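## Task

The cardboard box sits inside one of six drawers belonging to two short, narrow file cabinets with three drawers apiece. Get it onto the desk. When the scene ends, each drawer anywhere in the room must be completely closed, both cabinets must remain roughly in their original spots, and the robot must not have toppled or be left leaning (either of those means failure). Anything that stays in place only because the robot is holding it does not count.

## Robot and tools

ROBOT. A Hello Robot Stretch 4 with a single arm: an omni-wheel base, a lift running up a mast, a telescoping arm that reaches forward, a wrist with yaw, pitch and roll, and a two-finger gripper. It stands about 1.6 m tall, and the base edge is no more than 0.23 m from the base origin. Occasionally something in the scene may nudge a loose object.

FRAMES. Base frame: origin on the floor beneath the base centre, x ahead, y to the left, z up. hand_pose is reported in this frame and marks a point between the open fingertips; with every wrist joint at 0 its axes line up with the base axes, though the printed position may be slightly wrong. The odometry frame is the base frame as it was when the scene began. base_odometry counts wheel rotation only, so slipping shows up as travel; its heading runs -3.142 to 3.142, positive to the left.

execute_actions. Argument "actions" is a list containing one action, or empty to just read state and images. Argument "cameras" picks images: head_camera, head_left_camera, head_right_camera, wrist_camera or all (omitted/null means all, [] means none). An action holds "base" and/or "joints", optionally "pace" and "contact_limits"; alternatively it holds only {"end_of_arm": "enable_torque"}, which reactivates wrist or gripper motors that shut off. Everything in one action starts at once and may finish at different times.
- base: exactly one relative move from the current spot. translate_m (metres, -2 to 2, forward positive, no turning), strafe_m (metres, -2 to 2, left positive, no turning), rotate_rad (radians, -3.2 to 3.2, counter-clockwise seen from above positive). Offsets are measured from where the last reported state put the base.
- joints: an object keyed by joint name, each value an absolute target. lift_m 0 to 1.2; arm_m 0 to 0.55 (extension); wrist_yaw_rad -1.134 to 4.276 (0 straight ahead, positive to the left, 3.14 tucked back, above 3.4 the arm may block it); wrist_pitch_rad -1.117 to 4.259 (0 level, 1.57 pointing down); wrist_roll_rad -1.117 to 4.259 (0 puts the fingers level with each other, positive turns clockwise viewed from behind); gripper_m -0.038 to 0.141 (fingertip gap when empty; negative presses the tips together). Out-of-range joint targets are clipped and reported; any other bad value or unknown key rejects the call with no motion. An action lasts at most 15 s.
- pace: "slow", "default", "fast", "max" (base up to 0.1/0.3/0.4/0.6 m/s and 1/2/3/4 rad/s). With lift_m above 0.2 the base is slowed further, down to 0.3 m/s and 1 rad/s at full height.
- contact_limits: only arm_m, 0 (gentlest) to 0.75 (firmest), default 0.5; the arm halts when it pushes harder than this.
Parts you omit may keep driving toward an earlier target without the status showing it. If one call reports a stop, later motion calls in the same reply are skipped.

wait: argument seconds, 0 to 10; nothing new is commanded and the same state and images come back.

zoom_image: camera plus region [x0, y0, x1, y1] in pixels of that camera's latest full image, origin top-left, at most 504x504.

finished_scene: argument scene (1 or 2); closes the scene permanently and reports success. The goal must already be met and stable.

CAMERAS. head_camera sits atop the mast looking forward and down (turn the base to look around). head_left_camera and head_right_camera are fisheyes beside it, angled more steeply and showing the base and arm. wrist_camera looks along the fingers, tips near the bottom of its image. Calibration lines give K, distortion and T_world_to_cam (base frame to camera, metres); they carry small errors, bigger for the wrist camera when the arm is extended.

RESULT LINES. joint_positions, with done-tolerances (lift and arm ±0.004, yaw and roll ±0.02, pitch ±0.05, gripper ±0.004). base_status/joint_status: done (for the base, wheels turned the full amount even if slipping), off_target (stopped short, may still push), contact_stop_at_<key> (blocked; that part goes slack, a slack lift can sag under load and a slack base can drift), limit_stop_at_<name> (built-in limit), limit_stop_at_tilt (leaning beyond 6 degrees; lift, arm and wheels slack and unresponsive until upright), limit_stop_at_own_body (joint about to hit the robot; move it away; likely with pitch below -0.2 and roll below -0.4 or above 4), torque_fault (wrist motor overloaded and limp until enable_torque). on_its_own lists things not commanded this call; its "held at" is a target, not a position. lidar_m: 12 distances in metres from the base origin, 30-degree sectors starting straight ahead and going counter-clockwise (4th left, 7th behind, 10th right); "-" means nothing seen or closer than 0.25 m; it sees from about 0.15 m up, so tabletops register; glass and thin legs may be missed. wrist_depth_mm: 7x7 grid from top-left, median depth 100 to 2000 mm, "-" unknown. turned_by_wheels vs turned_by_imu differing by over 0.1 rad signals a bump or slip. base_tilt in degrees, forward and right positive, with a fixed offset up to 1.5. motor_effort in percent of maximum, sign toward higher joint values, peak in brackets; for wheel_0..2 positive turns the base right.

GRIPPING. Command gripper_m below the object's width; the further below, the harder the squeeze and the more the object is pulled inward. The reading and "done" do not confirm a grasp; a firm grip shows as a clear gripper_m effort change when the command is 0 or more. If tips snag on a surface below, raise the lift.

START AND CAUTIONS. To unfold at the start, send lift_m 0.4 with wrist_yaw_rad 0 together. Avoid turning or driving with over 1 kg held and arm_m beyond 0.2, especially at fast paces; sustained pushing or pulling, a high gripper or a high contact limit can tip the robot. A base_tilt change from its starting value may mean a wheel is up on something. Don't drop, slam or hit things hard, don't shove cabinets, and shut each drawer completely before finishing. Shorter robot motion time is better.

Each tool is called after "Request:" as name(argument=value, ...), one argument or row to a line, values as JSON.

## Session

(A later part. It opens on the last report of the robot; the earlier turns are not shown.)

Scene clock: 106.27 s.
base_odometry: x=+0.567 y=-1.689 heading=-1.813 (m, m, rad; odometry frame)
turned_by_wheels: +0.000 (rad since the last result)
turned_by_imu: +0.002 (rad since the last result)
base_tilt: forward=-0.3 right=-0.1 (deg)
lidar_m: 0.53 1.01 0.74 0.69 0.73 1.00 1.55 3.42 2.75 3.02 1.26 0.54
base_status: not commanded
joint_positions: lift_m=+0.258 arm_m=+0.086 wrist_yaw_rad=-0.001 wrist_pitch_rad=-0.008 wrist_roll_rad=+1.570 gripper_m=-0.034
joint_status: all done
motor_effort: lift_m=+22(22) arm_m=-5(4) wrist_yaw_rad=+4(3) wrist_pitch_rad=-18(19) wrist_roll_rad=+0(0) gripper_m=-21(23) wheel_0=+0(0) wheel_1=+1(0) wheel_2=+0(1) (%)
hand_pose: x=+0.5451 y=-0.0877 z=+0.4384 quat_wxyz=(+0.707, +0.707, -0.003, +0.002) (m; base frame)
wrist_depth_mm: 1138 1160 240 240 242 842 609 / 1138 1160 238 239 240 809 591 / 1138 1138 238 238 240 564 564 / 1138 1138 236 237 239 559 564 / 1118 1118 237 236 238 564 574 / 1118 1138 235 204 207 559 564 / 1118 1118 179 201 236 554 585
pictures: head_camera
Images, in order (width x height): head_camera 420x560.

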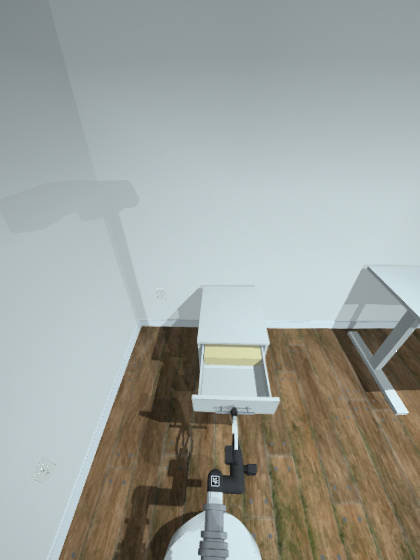

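Request:
execute_actions(
  actions=[
    {"joints":{"arm_m":0.405},"pace":"slow"},
  ],
  cameras=[],
)

Request:
execute_actions(
  actions=[
    {"joints":{"gripper_m":0.06}},
  ],
  cameras=[],
)

Request:
execute_actions(
  actions=[
    {"joints":{"arm_m":0.31}},
  ],
  cameras=[],
)

Request:
execute_actions(
  actions=[
    {"joints":{"lift_m":0.104}},
  ],
  cameras=[],
)

Request:
execute_actions(
  actions=[
    {"joints":{"arm_m":0.395},"pace":"slow"},
  ],
  cameras=[],
)

Request:
execute_actions(
  actions=[
    {"joints":{"gripper_m":-0.035}},
  ],
  cameras=[],
)

Request:
execute_actions(
  actions=[
    {"joints":{"arm_m":0.085},"pace":"slow"},
  ],
  cameras=["head_camera"],
)

Scene clock: 122.40 s.
base_odometry: x=+0.567 y=-1.689 heading=-1.813 (m, m, rad; odometry frame)
turned_by_wheels: +0.000 (rad since the last result)
turned_by_imu: +0.003 (rad since the last result)
base_tilt: forward=-0.3 right=-0.1 (deg)
lidar_m: 0.82 1.04 0.74 0.70 0.75 1.00 1.55 3.43 2.73 3.01 1.26 0.89
base_status: not commanded
joint_positions: lift_m=+0.258 arm_m=+0.404 wrist_yaw_rad=+0.000 wrist_pitch_rad=-0.009 wrist_roll_rad=+1.570 gripper_m=-0.034
joint_status: all done
motor_effort: lift_m=+22(22) arm_m=+6(2) wrist_yaw_rad=+2(5) wrist_pitch_rad=-16(19) wrist_roll_rad=+0(0) gripper_m=-21(22) wheel_0=+0(0) wheel_1=+1(1) wheel_2=+0(0) (%)
hand_pose: x=+0.8633 y=-0.0875 z=+0.4386 quat_wxyz=(+0.707, +0.707, -0.003, +0.003) (m; base frame)
wrist_depth_mm: 820 809 237 237 238 240 - / 809 820 237 237 239 239 239 / 809 820 236 237 237 238 240 / 809 809 235 235 237 238 238 / 798 798 234 236 236 237 237 / 798 798 233 201 203 236 237 / 788 798 178 200 235 154 -
pictures: none
No camera images: the call's "cameras" was empty. Leave "cameras" out to get every camera's image.

Scene clock: 124.03 s.
base_odometry: x=+0.567 y=-1.689 heading=-1.814 (m, m, rad; odometry frame)
turned_by_wheels: +0.000 (rad since the last result)
turned_by_imu: +0.000 (rad since the last result)
base_tilt: forward=-0.3 right=-0.1 (deg)
lidar_m: 0.82 1.02 0.73 0.69 0.74 0.99 1.55 3.43 2.74 3.02 1.28 0.90
base_status: not commanded
joint_positions: lift_m=+0.258 arm_m=+0.404 wrist_yaw_rad=-0.003 wrist_pitch_rad=-0.009 wrist_roll_rad=+1.570 gripper_m=+0.060
joint_status: all done
motor_effort: lift_m=+22(22) arm_m=+5(6) wrist_yaw_rad=+9(10) wrist_pitch_rad=-14(16) wrist_roll_rad=+0(0) gripper_m=+4(14) wheel_0=+0(0) wheel_1=+1(1) wheel_2=-4(4) (%)
hand_pose: x=+0.8632 y=-0.0882 z=+0.4388 quat_wxyz=(+0.707, +0.707, -0.004, +0.002) (m; base frame)
wrist_depth_mm: 831 820 239 239 241 242 - / 820 831 237 237 239 240 241 / 820 820 237 237 237 240 240 / 809 809 236 236 237 237 239 / 809 809 234 236 236 237 239 / 798 798 234 202 236 236 237 / 798 809 181 169 235 236 -
pictures: none
No camera images: the call's "cameras" was empty. Leave "cameras" out to get every camera's image.

Scene clock: 125.30 s.
base_odometry: x=+0.567 y=-1.689 heading=-1.813 (m, m, rad; odometry frame)
turned_by_wheels: +0.000 (rad since the last result)
turned_by_imu: +0.001 (rad since the last result)
base_tilt: forward=-0.3 right=-0.1 (deg)
lidar_m: 0.82 1.02 0.75 0.69 0.73 0.99 1.54 3.41 2.72 3.02 1.27 0.91
base_status: not commanded
joint_positions: lift_m=+0.258 arm_m=+0.311 wrist_yaw_rad=+0.000 wrist_pitch_rad=-0.011 wrist_roll_rad=+1.570 gripper_m=+0.060
joint_status: all done
motor_effort: lift_m=+22(22) arm_m=-4(5) wrist_yaw_rad=+1(9) wrist_pitch_rad=-9(14) wrist_roll_rad=+0(0) gripper_m=-3(2) wheel_0=+1(1) wheel_1=+1(1) wheel_2=-1(4) (%)
hand_pose: x=+0.7702 y=-0.0874 z=+0.4393 quat_wxyz=(+0.707, +0.707, -0.004, +0.004) (m; base frame)
wrist_depth_mm: 917 917 917 621 334 334 336 / 904 904 332 330 332 332 336 / 917 904 330 330 332 332 334 / 904 904 329 329 330 332 332 / 904 904 329 329 330 329 330 / 891 904 215 325 213 329 330 / 891 891 325 160 327 296 329
pictures: none
No camera images: the call's "cameras" was empty. Leave "cameras" out to get every camera's image.

Scene clock: 127.00 s.
base_odometry: x=+0.567 y=-1.689 heading=-1.813 (m, m, rad; odometry frame)
turned_by_wheels: +0.000 (rad since the last result)
turned_by_imu: +0.001 (rad since the last result)
base_tilt: forward=-0.3 right=-0.1 (deg)
lidar_m: 0.82 1.00 0.75 0.69 0.73 1.01 1.54 3.42 2.74 3.01 1.26 0.90
base_status: not commanded
joint_positions: lift_m=+0.104 arm_m=+0.311 wrist_yaw_rad=+0.000 wrist_pitch_rad=-0.011 wrist_roll_rad=+1.570 gripper_m=+0.060
joint_status: all done
motor_effort: lift_m=+18(19) arm_m=-4(4) wrist_yaw_rad=+1(1) wrist_pitch_rad=-9(9) wrist_roll_rad=+0(0) gripper_m=-1(7) wheel_0=+0(0) wheel_1=+1(1) wheel_2=+0(1) (%)
hand_pose: x=+0.7702 y=-0.0874 z=+0.2857 quat_wxyz=(+0.707, +0.707, -0.004, +0.004) (m; base frame)
wrist_depth_mm: 917 917 621 627 334 336 370 / 329 329 329 332 332 334 336 / 329 329 330 330 332 332 334 / 327 329 329 330 330 330 334 / 325 327 327 329 330 330 332 / 325 327 215 325 213 330 330 / 325 324 325 160 327 294 329
pictures: none
No camera images: the call's "cameras" was empty. Leave "cameras" out to get every camera's image.

Scene clock: 129.13 s.
base_odometry: x=+0.567 y=-1.689 heading=-1.813 (m, m, rad; odometry frame)
turned_by_wheels: +0.000 (rad since the last result)
turned_by_imu: +0.001 (rad since the last result)
base_tilt: forward=-0.4 right=-0.1 (deg)
lidar_m: 0.81 1.03 0.72 0.70 0.74 1.00 1.55 3.45 2.72 3.02 1.26 0.90
base_status: not commanded
joint_positions: lift_m=+0.104 arm_m=+0.394 wrist_yaw_rad=+0.000 wrist_pitch_rad=-0.012 wrist_roll_rad=+1.570 gripper_m=+0.060
joint_status: all done
motor_effort: lift_m=+18(18) arm_m=+6(7) wrist_yaw_rad=+3(2) wrist_pitch_rad=-7(8) wrist_roll_rad=-1(0) gripper_m=-5(0) wheel_0=+0(0) wheel_1=+1(1) wheel_2=+0(0) (%)
hand_pose: x=+0.8534 y=-0.0876 z=+0.2858 quat_wxyz=(+0.707, +0.707, -0.004, +0.004) (m; base frame)
wrist_depth_mm: 246 246 248 249 249 250 - / 245 246 247 248 248 250 249 / 244 245 245 247 247 249 249 / 244 245 246 246 246 248 248 / 243 244 244 246 246 247 247 / 241 244 223 245 213 245 246 / 225 242 243 158 244 245 -
pictures: none
No camera images: the call's "cameras" was empty. Leave "cameras" out to get every camera's image.

Scene clock: 130.77 s.
base_odometry: x=+0.567 y=-1.689 heading=-1.813 (m, m, rad; odometry frame)
turned_by_wheels: +0.000 (rad since the last result)
turned_by_imu: +0.001 (rad since the last result)
base_tilt: forward=-0.3 right=-0.1 (deg)
lidar_m: 0.82 1.05 0.75 0.69 0.74 0.99 1.56 3.43 2.72 3.01 1.27 0.90
base_status: not commanded
joint_positions: lift_m=+0.104 arm_m=+0.394 wrist_yaw_rad=+0.001 wrist_pitch_rad=-0.008 wrist_roll_rad=+1.570 gripper_m=-0.034
joint_status: all done
motor_effort: lift_m=+19(19) arm_m=+3(6) wrist_yaw_rad=-2(2) wrist_pitch_rad=-19(19) wrist_roll_rad=+0(0) gripper_m=-20(19) wheel_0=+0(0) wheel_1=+1(1) wheel_2=+0(0) (%)
hand_pose: x=+0.8540 y=-0.0871 z=+0.2846 quat_wxyz=(+0.707, +0.707, -0.002, +0.003) (m; base frame)
wrist_depth_mm: 244 247 237 238 239 250 - / 244 246 237 237 239 249 250 / 243 244 236 236 237 249 249 / 242 243 235 236 237 247 246 / 240 243 235 235 236 246 248 / 240 241 234 202 205 246 248 / 227 240 178 200 235 153 -
pictures: none
No camera images: the call's "cameras" was empty. Leave "cameras" out to get every camera's image.

Scene clock: 135.13 s.
base_odometry: x=+0.567 y=-1.689 heading=-1.813 (m, m, rad; odometry frame)
turned_by_wheels: +0.000 (rad since the last result)
turned_by_imu: +0.002 (rad since the last result)
base_tilt: forward=-0.3 right=-0.1 (deg)
lidar_m: 0.51 1.03 0.72 0.69 0.74 1.00 1.54 3.41 2.74 3.02 1.24 0.55
base_status: not commanded
joint_positions: lift_m=+0.104 arm_m=+0.086 wrist_yaw_rad=-0.001 wrist_pitch_rad=-0.007 wrist_roll_rad=+1.570 gripper_m=-0.034
joint_status: all done
motor_effort: lift_m=+19(19) arm_m=-5(4) wrist_yaw_rad=+4(2) wrist_pitch_rad=-22(22) wrist_roll_rad=+0(0) gripper_m=-21(20) wheel_0=+0(0) wheel_1=+1(1) wheel_2=+0(0) (%)
hand_pose: x=+0.5451 y=-0.0877 z=+0.2843 quat_wxyz=(+0.707, +0.707, -0.003, +0.002) (m; base frame)
wrist_depth_mm: 1138 1160 238 238 239 530 389 / 1138 1138 236 236 238 544 399 / 1118 1118 236 236 237 559 404 / 1118 1138 236 236 236 564 399 / 1118 1118 234 235 236 559 413 / 1118 1118 233 203 208 559 413 / 1118 1118 177 202 234 154 410
pictures: head_camera
Images, in order (width x height): head_camera 420x560.

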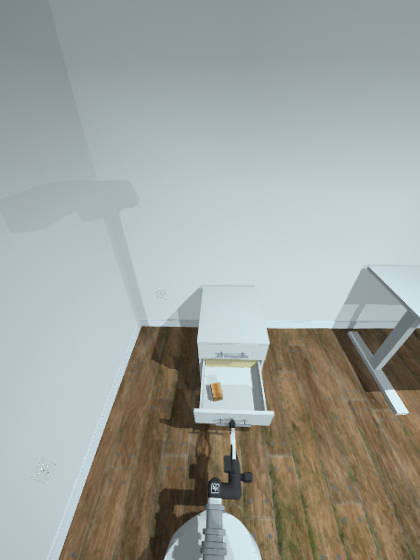

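Request:
execute_actions(
  actions=[
    {"joints":{"gripper_m":0.1}},
  ],
  cameras=[],
)

Request:
execute_actions(
  actions=[
    {"joints":{"arm_m":0.01}},
  ],
  cameras=[],
)

Request:
execute_actions(
  actions=[
    {"joints":{"lift_m":0.55}},
  ],
  cameras=[],
)

Request:
execute_actions(
  actions=[
    {"joints":{"arm_m":0.45,"wrist_pitch_rad":1.57,"wrist_roll_rad":0}},
  ],
  cameras=["wrist_camera"],
)

Scene clock: 140.27 s.
base_odometry: x=+0.567 y=-1.689 heading=-1.813 (m, m, rad; odometry frame)
turned_by_wheels: +0.000 (rad since the last result)
turned_by_imu: +0.002 (rad since the last result)
base_tilt: forward=-0.3 right=-0.1 (deg)
lidar_m: 0.56 1.04 0.74 0.71 0.73 1.00 1.56 3.40 2.74 3.03 1.27 0.56
base_status: not commanded
joint_positions: lift_m=+0.104 arm_m=+0.086 wrist_yaw_rad=+0.000 wrist_pitch_rad=-0.011 wrist_roll_rad=+1.570 gripper_m=+0.100
joint_status: all done
motor_effort: lift_m=+19(19) arm_m=-4(4) wrist_yaw_rad=+2(5) wrist_pitch_rad=-9(23) wrist_roll_rad=+0(0) gripper_m=-1(19) wheel_0=+0(0) wheel_1=+1(1) wheel_2=+0(0) (%)
hand_pose: x=+0.5451 y=-0.0875 z=+0.2855 quat_wxyz=(+0.707, +0.707, -0.004, +0.004) (m; base frame)
wrist_depth_mm: 1160 1160 253 253 255 544 394 / 1138 1160 252 253 254 559 404 / 1138 1160 251 253 253 564 413 / 1138 1118 251 251 253 559 404 / 1118 1118 250 251 252 549 421 / 1118 1118 216 250 221 544 418 / 1118 1138 248 154 250 508 418
pictures: none
No camera images: the call's "cameras" was empty. Leave "cameras" out to get every camera's image.

Scene clock: 141.40 s.
base_odometry: x=+0.567 y=-1.689 heading=-1.813 (m, m, rad; odometry frame)
turned_by_wheels: +0.000 (rad since the last result)
turned_by_imu: +0.000 (rad since the last result)
base_tilt: forward=-0.3 right=-0.1 (deg)
lidar_m: 0.53 1.03 0.73 0.69 0.73 1.00 1.57 3.43 2.73 3.03 1.26 0.56
base_status: not commanded
joint_positions: lift_m=+0.104 arm_m=+0.011 wrist_yaw_rad=+0.000 wrist_pitch_rad=-0.011 wrist_roll_rad=+1.570 gripper_m=+0.100
joint_status: all done
motor_effort: lift_m=+19(19) arm_m=-5(4) wrist_yaw_rad=+1(2) wrist_pitch_rad=-9(10) wrist_roll_rad=+0(0) gripper_m=-1(0) wheel_0=+0(0) wheel_1=+1(1) wheel_2=+0(0) (%)
hand_pose: x=+0.4702 y=-0.0874 z=+0.2855 quat_wxyz=(+0.707, +0.707, -0.004, +0.004) (m; base frame)
wrist_depth_mm: 1229 1229 1229 330 831 549 397 / 1229 1229 1205 329 330 564 404 / 1205 1205 634 327 329 574 413 / 1205 1205 591 329 329 580 407 / 1205 1205 621 325 327 591 424 / 1182 1205 216 325 220 549 418 / 1182 1205 627 155 325 508 418
pictures: none
No camera images: the call's "cameras" was empty. Leave "cameras" out to get every camera's image.

Scene clock: 144.17 s.
base_odometry: x=+0.567 y=-1.689 heading=-1.813 (m, m, rad; odometry frame)
turned_by_wheels: +0.000 (rad since the last result)
turned_by_imu: +0.001 (rad since the last result)
base_tilt: forward=-0.3 right=-0.1 (deg)
lidar_m: 0.53 1.03 0.73 0.67 0.73 1.01 1.55 3.42 2.74 3.02 1.26 0.56
base_status: not commanded
joint_positions: lift_m=+0.550 arm_m=+0.011 wrist_yaw_rad=+0.000 wrist_pitch_rad=-0.011 wrist_roll_rad=+1.570 gripper_m=+0.100
joint_status: all done
motor_effort: lift_m=+23(24) arm_m=-4(4) wrist_yaw_rad=+1(1) wrist_pitch_rad=-9(9) wrist_roll_rad=+0(0) gripper_m=-4(4) wheel_0=+0(0) wheel_1=+1(1) wheel_2=+0(0) (%)
hand_pose: x=+0.4702 y=-0.0874 z=+0.7313 quat_wxyz=(+0.707, +0.707, -0.004, +0.004) (m; base frame)
wrist_depth_mm: 1229 1229 1229 1229 1229 1255 1008 / 1229 1229 1229 1229 1229 1229 1025 / 1205 1229 1205 1229 842 634 676 / 1205 1205 1205 1229 866 634 683 / 1205 1205 1205 1205 878 627 676 / 1205 1205 216 1205 221 634 676 / 1182 1182 1205 155 1182 634 1060
pictures: none
No camera images: the call's "cameras" was empty. Leave "cameras" out to get every camera's image.

Scene clock: 146.57 s.
base_odometry: x=+0.567 y=-1.689 heading=-1.813 (m, m, rad; odometry frame)
turned_by_wheels: +0.000 (rad since the last result)
turned_by_imu: +0.001 (rad since the last result)
base_tilt: forward=-0.3 right=-0.1 (deg)
lidar_m: 0.55 1.05 0.74 0.70 0.74 1.02 1.56 3.42 2.74 3.03 1.26 0.57
base_status: not commanded
joint_positions: lift_m=+0.550 arm_m=+0.449 wrist_yaw_rad=+0.000 wrist_pitch_rad=+1.570 wrist_roll_rad=+0.000 gripper_m=+0.100
joint_status: all done
motor_effort: lift_m=+23(23) arm_m=+5(7) wrist_yaw_rad=+0(1) wrist_pitch_rad=+0(6) wrist_roll_rad=-1(6) gripper_m=+1(1) wheel_0=+0(0) wheel_1=+1(1) wheel_2=+0(0) (%)
hand_pose: x=+0.6205 y=-0.0874 z=+0.4395 quat_wxyz=(+0.707, +0.000, +0.707, +0.000) (m; base frame)
wrist_depth_mm: 668 449 452 449 449 449 668 / 668 442 449 449 452 449 668 / 668 442 399 449 449 449 668 / 668 439 445 445 449 439 668 / 668 445 449 449 449 442 668 / 661 324 222 324 221 320 661 / 661 661 661 154 668 661 661
pictures: wrist_camera
camera_calibration (this result's frames):
wrist_camera: T_world_to_cam=[[-0.0216675, -0.999754, -0.00472811, -0.0648816], [-0.999058, 0.0218298, -0.0374942, 0.704117], [0.0375882, 0.00391125, -0.999286, 0.638673], [0, 0, 0, 1]] pos_world=[0.678042, -0.0827344, 0.66431]
Images, in order (width x height): wrist_camera 616x392.

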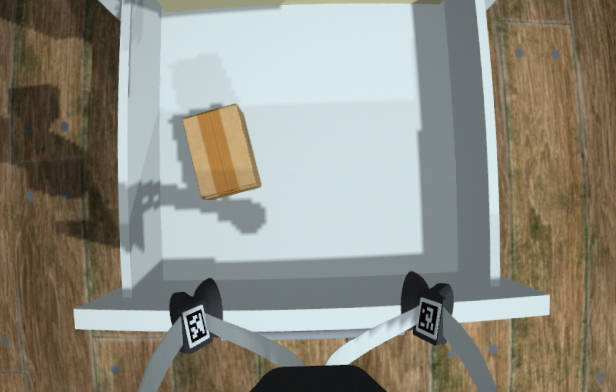

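Request:
execute_actions(
  actions=[
    {"base":{"translate_m":0.08},"joints":{"arm_m":0.49,"wrist_roll_rad":-0.25,"gripper_m":0.085}},
  ],
  cameras=[],
)

Request:
execute_actions(
  actions=[
    {"base":{"strafe_m":0.093},"joints":{"lift_m":0.41}},
  ],
  cameras=["wrist_camera"],
)

Scene clock: 149.90 s.
base_odometry: x=+0.548 y=-1.767 heading=-1.813 (m, m, rad; odometry frame)
turned_by_wheels: +0.000 (rad since the last result)
turned_by_imu: +0.001 (rad since the last result)
base_tilt: forward=-0.3 right=-0.1 (deg)
lidar_m: 0.46 1.04 0.73 0.69 0.73 0.97 1.63 3.52 2.75 2.52 1.27 0.46
base_status: done
joint_positions: lift_m=+0.550 arm_m=+0.489 wrist_yaw_rad=+0.000 wrist_pitch_rad=+1.570 wrist_roll_rad=-0.250 gripper_m=+0.085
joint_status: all done
motor_effort: lift_m=+23(23) arm_m=+4(8) wrist_yaw_rad=+1(1) wrist_pitch_rad=+0(0) wrist_roll_rad=-2(5) gripper_m=-3(4) wheel_0=+0(5) wheel_1=+1(5) wheel_2=+0(9) (%)
hand_pose: x=+0.6604 y=-0.0874 z=+0.4395 quat_wxyz=(+0.702, -0.088, +0.701, +0.088) (m; base frame)
wrist_depth_mm: 676 224 199 177 156 143 - / 668 668 263 251 218 186 - / 668 668 445 449 298 240 254 / 668 449 449 449 445 445 668 / 668 445 397 449 445 439 668 / 668 445 216 445 213 427 668 / 661 364 418 154 442 418 661
pictures: none
No camera images: the call's "cameras" was empty. Leave "cameras" out to get every camera's image.

Scene clock: 151.57 s.
base_odometry: x=+0.638 y=-1.789 heading=-1.813 (m, m, rad; odometry frame)
turned_by_wheels: +0.000 (rad since the last result)
turned_by_imu: +0.000 (rad since the last result)
base_tilt: forward=-0.3 right=-0.1 (deg)
lidar_m: 0.49 0.90 0.64 0.61 0.64 0.87 1.62 3.51 2.85 2.50 1.33 0.47
base_status: done
joint_positions: lift_m=+0.410 arm_m=+0.489 wrist_yaw_rad=+0.000 wrist_pitch_rad=+1.570 wrist_roll_rad=-0.250 gripper_m=+0.085
joint_status: all done
motor_effort: lift_m=+18(24) arm_m=+5(5) wrist_yaw_rad=+2(1) wrist_pitch_rad=-2(0) wrist_roll_rad=-1(1) gripper_m=-1(2) wheel_0=+0(6) wheel_1=-1(4) wheel_2=-1(4) (%)
hand_pose: x=+0.6604 y=-0.0874 z=+0.2999 quat_wxyz=(+0.702, -0.088, +0.701, +0.088) (m; base frame)
wrist_depth_mm: 530 530 246 272 156 - - / 530 530 296 307 309 307 - / 530 525 290 307 307 307 306 / 530 525 289 307 306 306 306 / 525 525 306 256 306 306 306 / 525 521 216 256 214 306 304 / 525 525 304 154 304 304 303
pictures: wrist_camera
camera_calibration (this result's frames):
wrist_camera: T_world_to_cam=[[0.226079, -0.974098, -0.0045086, -0.226112], [-0.97347, -0.225761, -0.037259, 0.700181], [0.035276, 0.0128125, -0.999295, 0.499973], [0, 0, 0, 1]] pos_world=[0.715088, -0.068588, 0.524689]
Images, in order (width x height): wrist_camera 616x392.

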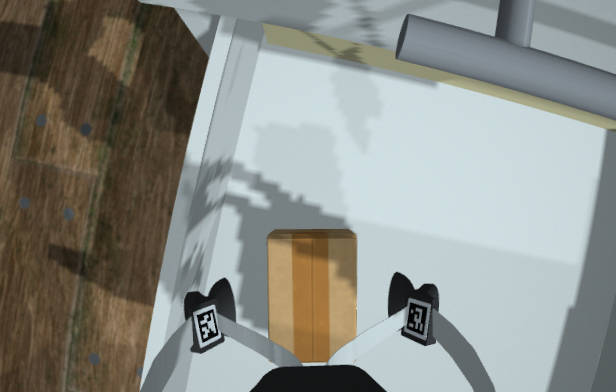

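Request:
execute_actions(
  actions=[
    {"joints":{"lift_m":0.352},"pace":"slow"},
  ],
  cameras=[],
)

Request:
execute_actions(
  actions=[
    {"joints":{"gripper_m":0.03}},
  ],
  cameras=[],
)

Request:
execute_actions(
  actions=[
    {"joints":{"lift_m":1.15}},
  ],
  cameras=[],
)

Request:
execute_actions(
  actions=[
    {"base":{"strafe_m":-1.9},"joints":{"arm_m":0.55}},
  ],
  cameras=[],
)

Request:
execute_actions(
  actions=[
    {"base":{"translate_m":0.1}},
  ],
  cameras=["wrist_camera","head_camera"],
)

Scene clock: 155.97 s.
base_odometry: x=+0.638 y=-1.789 heading=-1.813 (m, m, rad; odometry frame)
turned_by_wheels: +0.000 (rad since the last result)
turned_by_imu: +0.002 (rad since the last result)
base_tilt: forward=-0.3 right=-0.1 (deg)
lidar_m: 0.46 0.92 0.63 0.60 0.64 0.87 1.62 3.53 2.85 2.50 1.33 0.49
base_status: not commanded
joint_positions: lift_m=+0.352 arm_m=+0.489 wrist_yaw_rad=+0.000 wrist_pitch_rad=+1.570 wrist_roll_rad=-0.250 gripper_m=+0.085
joint_status: all done
motor_effort: lift_m=+18(17) arm_m=+4(4) wrist_yaw_rad=+1(1) wrist_pitch_rad=+0(1) wrist_roll_rad=-2(2) gripper_m=-2(2) wheel_0=+0(1) wheel_1=-1(1) wheel_2=-1(1) (%)
hand_pose: x=+0.6604 y=-0.0874 z=+0.2420 quat_wxyz=(+0.702, -0.088, +0.701, +0.088) (m; base frame)
wrist_depth_mm: 473 473 200 250 241 215 - / 469 473 223 249 249 249 249 / 469 469 249 249 249 249 249 / 466 190 249 249 248 249 248 / 469 193 248 198 248 248 248 / 469 194 206 197 198 247 246 / 466 163 247 154 247 247 -
pictures: none
No camera images: the call's "cameras" was empty. Leave "cameras" out to get every camera's image.

Scene clock: 157.33 s.
base_odometry: x=+0.638 y=-1.789 heading=-1.813 (m, m, rad; odometry frame)
turned_by_wheels: +0.000 (rad since the last result)
turned_by_imu: +0.001 (rad since the last result)
base_tilt: forward=-0.3 right=-0.1 (deg)
lidar_m: 0.47 0.90 0.64 0.59 0.63 0.87 1.62 3.53 2.85 2.51 1.35 0.48
base_status: not commanded
joint_positions: lift_m=+0.352 arm_m=+0.489 wrist_yaw_rad=+0.000 wrist_pitch_rad=+1.570 wrist_roll_rad=-0.250 gripper_m=+0.030
joint_status: all done
motor_effort: lift_m=+18(18) arm_m=+5(4) wrist_yaw_rad=+1(1) wrist_pitch_rad=-1(2) wrist_roll_rad=-2(1) gripper_m=-13(16) wheel_0=+0(0) wheel_1=-1(1) wheel_2=-1(1) (%)
hand_pose: x=+0.6604 y=-0.0874 z=+0.2419 quat_wxyz=(+0.702, -0.088, +0.701, +0.088) (m; base frame)
wrist_depth_mm: 469 469 200 249 241 215 - / 469 466 223 249 249 248 248 / 473 469 249 249 249 248 248 / 469 190 248 248 248 248 247 / 469 193 249 188 248 247 247 / 466 193 204 188 188 246 247 / 466 163 247 187 246 246 -
pictures: none
No camera images: the call's "cameras" was empty. Leave "cameras" out to get every camera's image.

Scene clock: 161.27 s.
base_odometry: x=+0.638 y=-1.789 heading=-1.813 (m, m, rad; odometry frame)
turned_by_wheels: +0.000 (rad since the last result)
turned_by_imu: +0.002 (rad since the last result)
base_tilt: forward=-0.3 right=-0.1 (deg)
lidar_m: 0.47 0.91 0.64 0.60 0.62 0.87 1.61 3.53 2.85 2.53 1.33 0.48
base_status: not commanded
joint_positions: lift_m=+1.150 arm_m=+0.489 wrist_yaw_rad=+0.000 wrist_pitch_rad=+1.570 wrist_roll_rad=-0.250 gripper_m=+0.030
joint_status: all done
motor_effort: lift_m=+23(23) arm_m=+4(5) wrist_yaw_rad=+1(1) wrist_pitch_rad=-1(2) wrist_roll_rad=-2(1) gripper_m=-13(15) wheel_0=+0(0) wheel_1=-1(1) wheel_2=-1(1) (%)
hand_pose: x=+0.6604 y=-0.0874 z=+1.0395 quat_wxyz=(+0.702, -0.088, +0.701, +0.088) (m; base frame)
wrist_depth_mm: 946 1255 1281 750 750 750 1098 / 976 1281 1255 750 759 750 1255 / 1008 1281 1281 750 750 750 1281 / 1060 1281 1281 1060 1060 1255 1281 / 1118 1281 1281 188 1042 1281 1255 / 1160 1281 205 188 188 1281 1255 / 1205 1281 1060 187 1281 1281 1255
pictures: none
No camera images: the call's "cameras" was empty. Leave "cameras" out to get every camera's image.

Scene clock: 168.93 s.
base_odometry: x=-1.207 y=-1.333 heading=-1.813 (m, m, rad; odometry frame)
turned_by_wheels: +0.000 (rad since the last result)
turned_by_imu: +0.016 (rad since the last result)
base_tilt: forward=-0.3 right=-0.1 (deg)
lidar_m: 0.57 0.61 0.82 1.94 2.60 2.91 3.41 1.38 1.27 1.18 0.83 0.62
base_status: done
joint_positions: lift_m=+1.150 arm_m=+0.546 wrist_yaw_rad=+0.000 wrist_pitch_rad=+1.570 wrist_roll_rad=-0.250 gripper_m=+0.030
joint_status: all done
joint sent to its limit — the command would take arm_m past its upper limit, so that joint was sent only as far as its limit.
motor_effort: lift_m=+22(23) arm_m=+4(4) wrist_yaw_rad=+1(1) wrist_pitch_rad=-1(1) wrist_roll_rad=-1(1) gripper_m=-14(13) wheel_0=-1(8) wheel_1=+1(7) wheel_2=+0(1) (%)
hand_pose: x=+0.7176 y=-0.0874 z=+1.0396 quat_wxyz=(+0.702, -0.088, +0.701, +0.088) (m; base frame)
wrist_depth_mm: 549 549 549 549 549 544 549 / 554 549 549 549 544 544 544 / 549 549 544 544 544 544 544 / 549 544 544 544 544 544 544 / 544 544 549 188 544 544 544 / 1281 1281 204 187 189 544 539 / 1281 1281 1160 188 539 544 539
pictures: none
No camera images: the call's "cameras" was empty. Leave "cameras" out to get every camera's image.

Scene clock: 170.47 s.
base_odometry: x=-1.231 y=-1.430 heading=-1.813 (m, m, rad; odometry frame)
turned_by_wheels: +0.000 (rad since the last result)
turned_by_imu: +0.001 (rad since the last result)
base_tilt: forward=-0.3 right=-0.1 (deg)
lidar_m: 0.48 0.48 0.66 1.55 2.62 2.94 3.51 1.42 1.27 1.20 0.71 0.50
base_status: done
joint_positions: lift_m=+1.150 arm_m=+0.547 wrist_yaw_rad=+0.000 wrist_pitch_rad=+1.570 wrist_roll_rad=-0.250 gripper_m=+0.030
joint_status: not commanded
motor_effort: lift_m=+22(22) arm_m=+4(5) wrist_yaw_rad=+1(1) wrist_pitch_rad=-2(0) wrist_roll_rad=-1(1) gripper_m=-14(16) wheel_0=+0(5) wheel_1=-1(2) wheel_2=+2(9) (%)
hand_pose: x=+0.7177 y=-0.0874 z=+1.0396 quat_wxyz=(+0.702, -0.088, +0.701, +0.088) (m; base frame)
wrist_depth_mm: 554 549 544 549 544 549 544 / 549 554 549 544 544 549 544 / 549 544 549 544 544 539 544 / 549 544 544 544 544 544 544 / 549 549 544 187 544 544 544 / 544 544 204 189 188 539 539 / 1281 544 544 187 539 544 539
pictures: head_camera, wrist_camera
camera_calibration (this result's frames):
wrist_camera: T_world_to_cam=[[0.226161, -0.974079, -0.00451158, -0.235775], [-0.973451, -0.225843, -0.037246, 0.783441], [0.0352616, 0.0128154, -0.999296, 1.23712], [0, 0, 0, 1]] pos_world=[0.772343, -0.0685834, 1.26436]
Images, in order (width x height): head_camera 420x560, wrist_camera 616x392.

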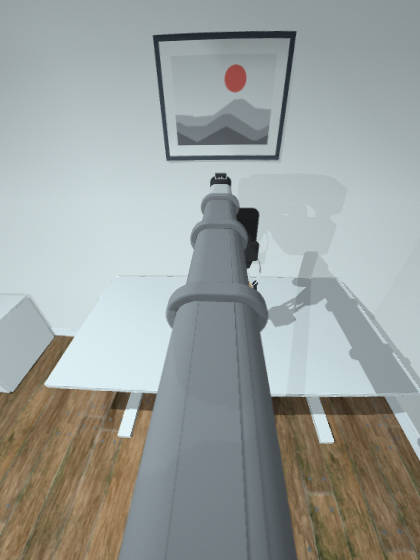

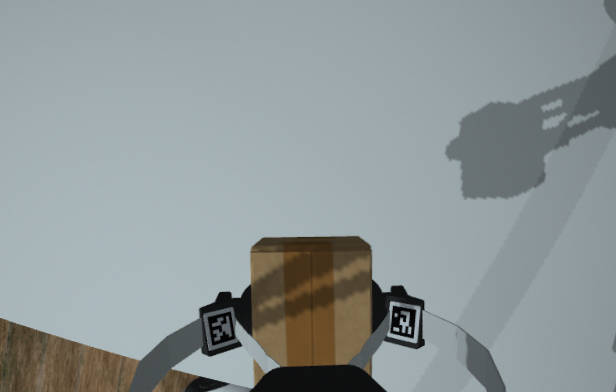

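Request:
execute_actions(
  actions=[
    {"joints":{"lift_m":0.857}},
  ],
  cameras=[],
)

Request:
execute_actions(
  actions=[
    {"joints":{"gripper_m":0.1}},
  ],
  cameras=[],
)

Request:
execute_actions(
  actions=[
    {"joints":{"lift_m":0.95}},
  ],
  cameras=[],
)

Request:
execute_actions(
  actions=[
    {"base":{"translate_m":-0.18},"joints":{"arm_m":0.0}},
  ],
  cameras=[],
)

Request:
execute_actions(
  actions=[
    {"base":{"strafe_m":1.81}},
  ],
  cameras=[],
)

Request:
execute_actions(
  actions=[
    {"joints":{"lift_m":0.104,"wrist_pitch_rad":-0.014,"wrist_roll_rad":1.57,"gripper_m":0.06}},
  ],
  cameras=["wrist_camera"],
)

Request:
execute_actions(
  actions=[
    {"joints":{"arm_m":0.33},"pace":"slow"},
  ],
  cameras=[],
)

Scene clock: 178.40 s.
base_odometry: x=-1.231 y=-1.430 heading=-1.813 (m, m, rad; odometry frame)
turned_by_wheels: +0.000 (rad since the last result)
turned_by_imu: +0.002 (rad since the last result)
base_tilt: forward=-0.3 right=-0.1 (deg)
lidar_m: 0.45 0.49 0.68 1.55 2.62 2.92 3.52 1.44 1.26 1.19 0.71 0.51
base_status: not commanded
joint_positions: lift_m=+0.857 arm_m=+0.547 wrist_yaw_rad=+0.000 wrist_pitch_rad=+1.570 wrist_roll_rad=-0.250 gripper_m=+0.030
joint_status: all done
motor_effort: lift_m=+18(20) arm_m=+4(4) wrist_yaw_rad=+1(1) wrist_pitch_rad=+0(1) wrist_roll_rad=-1(1) gripper_m=-14(13) wheel_0=+0(0) wheel_1=-1(1) wheel_2=+2(2) (%)
hand_pose: x=+0.7177 y=-0.0874 z=+0.7469 quat_wxyz=(+0.702, -0.088, +0.701, +0.088) (m; base frame)
wrist_depth_mm: 252 252 251 251 251 251 - / 252 251 251 251 251 250 250 / 251 251 250 251 250 251 249 / 251 251 250 250 250 249 249 / 250 251 250 187 249 249 249 / 250 250 204 188 188 249 248 / 250 250 249 187 248 248 -
pictures: none
No camera images: the call's "cameras" was empty. Leave "cameras" out to get every camera's image.

Scene clock: 179.93 s.
base_odometry: x=-1.231 y=-1.430 heading=-1.813 (m, m, rad; odometry frame)
turned_by_wheels: +0.000 (rad since the last result)
turned_by_imu: +0.001 (rad since the last result)
base_tilt: forward=-0.3 right=-0.1 (deg)
lidar_m: 0.46 0.46 0.67 1.56 2.63 2.90 3.55 1.44 1.25 1.19 0.70 0.50
base_status: not commanded
joint_positions: lift_m=+0.857 arm_m=+0.547 wrist_yaw_rad=+0.000 wrist_pitch_rad=+1.570 wrist_roll_rad=-0.250 gripper_m=+0.100
joint_status: all done
motor_effort: lift_m=+18(18) arm_m=+4(4) wrist_yaw_rad=+1(1) wrist_pitch_rad=-1(1) wrist_roll_rad=-1(2) gripper_m=-1(14) wheel_0=+0(0) wheel_1=+0(0) wheel_2=+2(2) (%)
hand_pose: x=+0.7177 y=-0.0874 z=+0.7469 quat_wxyz=(+0.702, -0.088, +0.701, +0.088) (m; base frame)
wrist_depth_mm: 252 252 252 252 251 252 - / 251 252 251 251 252 250 251 / 252 250 251 251 251 250 249 / 252 251 250 250 251 249 249 / 249 250 250 199 250 249 249 / 250 250 206 200 200 248 249 / 250 250 249 154 248 249 -
pictures: none
No camera images: the call's "cameras" was empty. Leave "cameras" out to get every camera's image.

Scene clock: 181.33 s.
base_odometry: x=-1.231 y=-1.430 heading=-1.813 (m, m, rad; odometry frame)
turned_by_wheels: +0.000 (rad since the last result)
turned_by_imu: +0.001 (rad since the last result)
base_tilt: forward=-0.3 right=-0.1 (deg)
lidar_m: 0.47 0.48 0.67 1.59 2.63 2.92 3.52 1.44 1.25 1.18 0.68 0.50
base_status: not commanded
joint_positions: lift_m=+0.950 arm_m=+0.547 wrist_yaw_rad=+0.000 wrist_pitch_rad=+1.570 wrist_roll_rad=-0.250 gripper_m=+0.100
joint_status: all done
motor_effort: lift_m=+23(25) arm_m=+4(4) wrist_yaw_rad=+1(1) wrist_pitch_rad=+0(1) wrist_roll_rad=-1(1) gripper_m=-1(6) wheel_0=+0(0) wheel_1=+0(0) wheel_2=+2(2) (%)
hand_pose: x=+0.7177 y=-0.0874 z=+0.8395 quat_wxyz=(+0.702, -0.088, +0.701, +0.088) (m; base frame)
wrist_depth_mm: 345 345 345 345 345 343 343 / 345 345 343 345 343 343 345 / 345 343 345 342 343 343 343 / 345 343 343 342 343 342 343 / 343 343 343 293 343 342 343 / 342 342 222 293 220 342 342 / 342 342 342 154 342 340 342
pictures: none
No camera images: the call's "cameras" was empty. Leave "cameras" out to get every camera's image.

Scene clock: 184.00 s.
base_odometry: x=-1.187 y=-1.256 heading=-1.813 (m, m, rad; odometry frame)
turned_by_wheels: +0.000 (rad since the last result)
turned_by_imu: +0.001 (rad since the last result)
base_tilt: forward=-0.3 right=-0.1 (deg)
lidar_m: 0.64 0.67 0.93 2.52 2.57 2.88 3.32 1.29 1.25 1.17 0.96 0.69
base_status: done
joint_positions: lift_m=+0.950 arm_m=+0.001 wrist_yaw_rad=+0.000 wrist_pitch_rad=+1.570 wrist_roll_rad=-0.250 gripper_m=+0.100
joint_status: all done
motor_effort: lift_m=+23(23) arm_m=-4(6) wrist_yaw_rad=+1(0) wrist_pitch_rad=-3(3) wrist_roll_rad=-1(2) gripper_m=-2(1) wheel_0=-1(4) wheel_1=-1(4) wheel_2=-1(9) (%)
hand_pose: x=+0.1718 y=-0.0874 z=+0.8395 quat_wxyz=(+0.702, -0.088, +0.701, +0.088) (m; base frame)
wrist_depth_mm: 1098 1098 1078 1078 1078 1078 1060 / 1078 1078 1078 1078 1060 1078 1078 / 1078 1078 1098 1098 1078 1078 1078 / 1078 1078 1060 1078 1078 1078 1078 / 1060 1078 866 854 1078 1078 1078 / 1060 1078 221 854 222 1078 1060 / 1078 1060 854 154 1078 1078 1078
pictures: none
No camera images: the call's "cameras" was empty. Leave "cameras" out to get every camera's image.

Scene clock: 191.37 s.
base_odometry: x=+0.570 y=-1.691 heading=-1.813 (m, m, rad; odometry frame)
turned_by_wheels: +0.000 (rad since the last result)
turned_by_imu: -0.005 (rad since the last result)
base_tilt: forward=-0.3 right=-0.1 (deg)
lidar_m: 0.54 1.05 0.72 0.69 0.71 1.02 1.53 3.42 2.72 3.01 1.27 0.57
base_status: done
joint_positions: lift_m=+0.950 arm_m=+0.001 wrist_yaw_rad=+0.000 wrist_pitch_rad=+1.570 wrist_roll_rad=-0.250 gripper_m=+0.100
joint_status: not commanded
motor_effort: lift_m=+22(23) arm_m=-4(5) wrist_yaw_rad=+1(1) wrist_pitch_rad=-2(3) wrist_roll_rad=-1(1) gripper_m=-1(0) wheel_0=+0(6) wheel_1=-1(9) wheel_2=-1(1) (%)
hand_pose: x=+0.1718 y=-0.0874 z=+0.8396 quat_wxyz=(+0.702, -0.088, +0.701, +0.088) (m; base frame)
wrist_depth_mm: 991 1078 1078 798 798 1078 1078 / 1060 1078 1078 1078 1078 1078 1078 / 1078 1078 1078 1078 1078 1060 1078 / 1098 1078 1078 1098 1060 1078 1060 / 1078 1078 842 854 1078 1078 1078 / 1078 1078 222 854 221 1060 1078 / 1078 1060 854 151 1078 1060 1060
pictures: none
No camera images: the call's "cameras" was empty. Leave "cameras" out to get every camera's image.

Scene clock: 195.47 s.
base_odometry: x=+0.570 y=-1.691 heading=-1.813 (m, m, rad; odometry frame)
turned_by_wheels: +0.000 (rad since the last result)
turned_by_imu: +0.002 (rad since the last result)
base_tilt: forward=-0.3 right=-0.1 (deg)
lidar_m: 0.52 1.02 0.73 0.68 0.75 0.99 1.52 3.42 2.72 3.03 1.26 0.59
base_status: not commanded
joint_positions: lift_m=+0.104 arm_m=+0.001 wrist_yaw_rad=+0.000 wrist_pitch_rad=-0.011 wrist_roll_rad=+1.570 gripper_m=+0.060
joint_status: all done
motor_effort: lift_m=+18(23) arm_m=-4(4) wrist_yaw_rad=+1(1) wrist_pitch_rad=-10(13) wrist_roll_rad=+0(3) gripper_m=-3(6) wheel_0=+0(0) wheel_1=+0(1) wheel_2=-1(0) (%)
hand_pose: x=+0.4601 y=-0.0874 z=+0.2856 quat_wxyz=(+0.707, +0.707, -0.004, +0.004) (m; base frame)
wrist_depth_mm: 1229 1229 1255 342 831 544 397 / 1229 1229 1229 342 647 554 404 / 1205 1229 647 340 342 574 413 / 1229 1229 647 338 342 580 407 / 1205 1255 640 338 340 591 424 / 1229 1229 214 340 213 591 421 / 1205 1205 338 160 340 504 418
pictures: wrist_camera
camera_calibration (this result's frames):
wrist_camera: T_world_to_cam=[[0.0156929, 0.0205634, -0.999665, 0.287071], [0.036054, 0.999127, 0.0211183, 0.130543], [0.999227, -0.0363734, 0.0149378, -0.244776], [0, 0, 0, 1]] pos_world=[0.235375, -0.145236, 0.287875]
Images, in order (width x height): wrist_camera 616x392.

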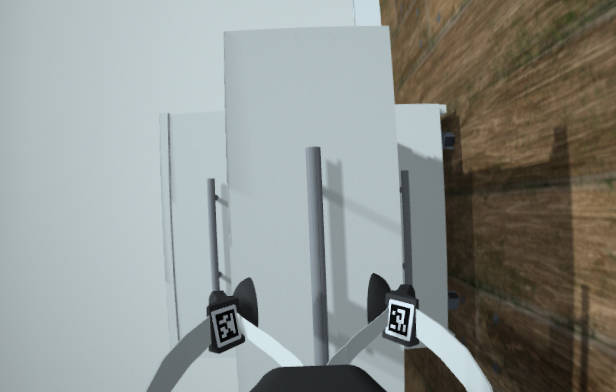

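Scene clock: 200.07 s.
base_odometry: x=+0.570 y=-1.690 heading=-1.813 (m, m, rad; odometry frame)
turned_by_wheels: +0.000 (rad since the last result)
turned_by_imu: +0.002 (rad since the last result)
base_tilt: forward=-0.3 right=-0.1 (deg)
lidar_m: 0.79 1.04 0.74 0.69 0.71 1.00 1.55 3.43 2.72 3.03 1.28 0.82
base_status: not commanded
joint_positions: lift_m=+0.104 arm_m=+0.329 wrist_yaw_rad=+0.000 wrist_pitch_rad=-0.012 wrist_roll_rad=+1.570 gripper_m=+0.060
joint_status: all done
motor_effort: lift_m=+18(18) arm_m=+5(13) wrist_yaw_rad=+2(7) wrist_pitch_rad=-6(9) wrist_roll_rad=+0(1) gripper_m=+2(2) wheel_0=+0(0) wheel_1=+0(1) wheel_2=-1(3) (%)
hand_pose: x=+0.7885 y=-0.0875 z=+0.2859 quat_wxyz=(+0.707, +0.707, -0.004, +0.004) (m; base frame)
wrist_depth_mm: 315 315 247 248 249 319 320 / 314 312 247 248 248 319 319 / 312 312 246 247 248 319 319 / 312 314 245 246 247 315 317 / 310 312 246 246 246 315 317 / 310 312 223 245 213 315 317 / 310 310 244 158 245 283 315
pictures: none
No camera images: the call's "cameras" was empty. Leave "cameras" out to get every camera's image.

Request:
execute_actions(
  actions=[
    {"joints":{"arm_m":0.403},"pace":"slow"},
  ],
  cameras=[],
)

Request:
execute_actions(
  actions=[
    {"joints":{"arm_m":0.3}},
  ],
  cameras=[],
)

Scene clock: 203.73 s.
base_odometry: x=+0.570 y=-1.690 heading=-1.814 (m, m, rad; odometry frame)
turned_by_wheels: +0.000 (rad since the last result)
turned_by_imu: +0.001 (rad since the last result)
base_tilt: forward=-0.4 right=-0.1 (deg)
lidar_m: 0.83 1.03 0.73 0.68 0.74 0.99 1.55 3.43 2.75 3.04 1.30 0.91
base_status: not commanded
joint_positions: lift_m=+0.104 arm_m=+0.401 wrist_yaw_rad=-0.003 wrist_pitch_rad=-0.012 wrist_roll_rad=+1.570 gripper_m=+0.060
joint_status: all done
motor_effort: lift_m=+18(18) arm_m=+10(9) wrist_yaw_rad=+11(11) wrist_pitch_rad=-6(8) wrist_roll_rad=+0(0) gripper_m=-6(3) wheel_0=+1(1) wheel_1=+1(1) wheel_2=-5(5) (%)
hand_pose: x=+0.8603 y=-0.0884 z=+0.2860 quat_wxyz=(+0.707, +0.707, -0.006, +0.003) (m; base frame)
wrist_depth_mm: 243 244 246 246 246 247 - / 242 243 244 245 246 246 247 / 243 243 244 243 245 245 247 / 238 242 242 243 244 246 245 / 240 241 242 242 244 244 245 / 238 241 215 243 212 243 244 / 224 240 241 179 242 243 -
pictures: none
No camera images: the call's "cameras" was empty. Leave "cameras" out to get every camera's image.

Scene clock: 205.03 s.
base_odometry: x=+0.570 y=-1.690 heading=-1.813 (m, m, rad; odometry frame)
turned_by_wheels: +0.000 (rad since the last result)
turned_by_imu: +0.001 (rad since the last result)
base_tilt: forward=-0.3 right=-0.1 (deg)
lidar_m: 0.82 1.04 0.72 0.70 0.73 1.00 1.53 3.42 2.72 3.02 1.30 0.88
base_status: not commanded
joint_positions: lift_m=+0.104 arm_m=+0.301 wrist_yaw_rad=+0.000 wrist_pitch_rad=-0.012 wrist_roll_rad=+1.570 gripper_m=+0.060
joint_status: all done
motor_effort: lift_m=+18(18) arm_m=-4(11) wrist_yaw_rad=+1(10) wrist_pitch_rad=-7(7) wrist_roll_rad=+0(0) gripper_m=+0(2) wheel_0=+1(1) wheel_1=+1(1) wheel_2=-2(5) (%)
hand_pose: x=+0.7602 y=-0.0874 z=+0.2858 quat_wxyz=(+0.707, +0.707, -0.004, +0.004) (m; base frame)
wrist_depth_mm: 931 931 640 347 347 349 375 / 343 343 345 345 345 347 379 / 342 342 343 343 345 347 347 / 342 342 343 343 343 345 359 / 340 340 343 343 343 345 345 / 338 340 214 342 213 345 345 / 627 340 338 160 342 345 345
pictures: none
No camera images: the call's "cameras" was empty. Leave "cameras" out to get every camera's image.

Request:
finished_scene(
  scene=2,
)

The scene is finished: the task was done.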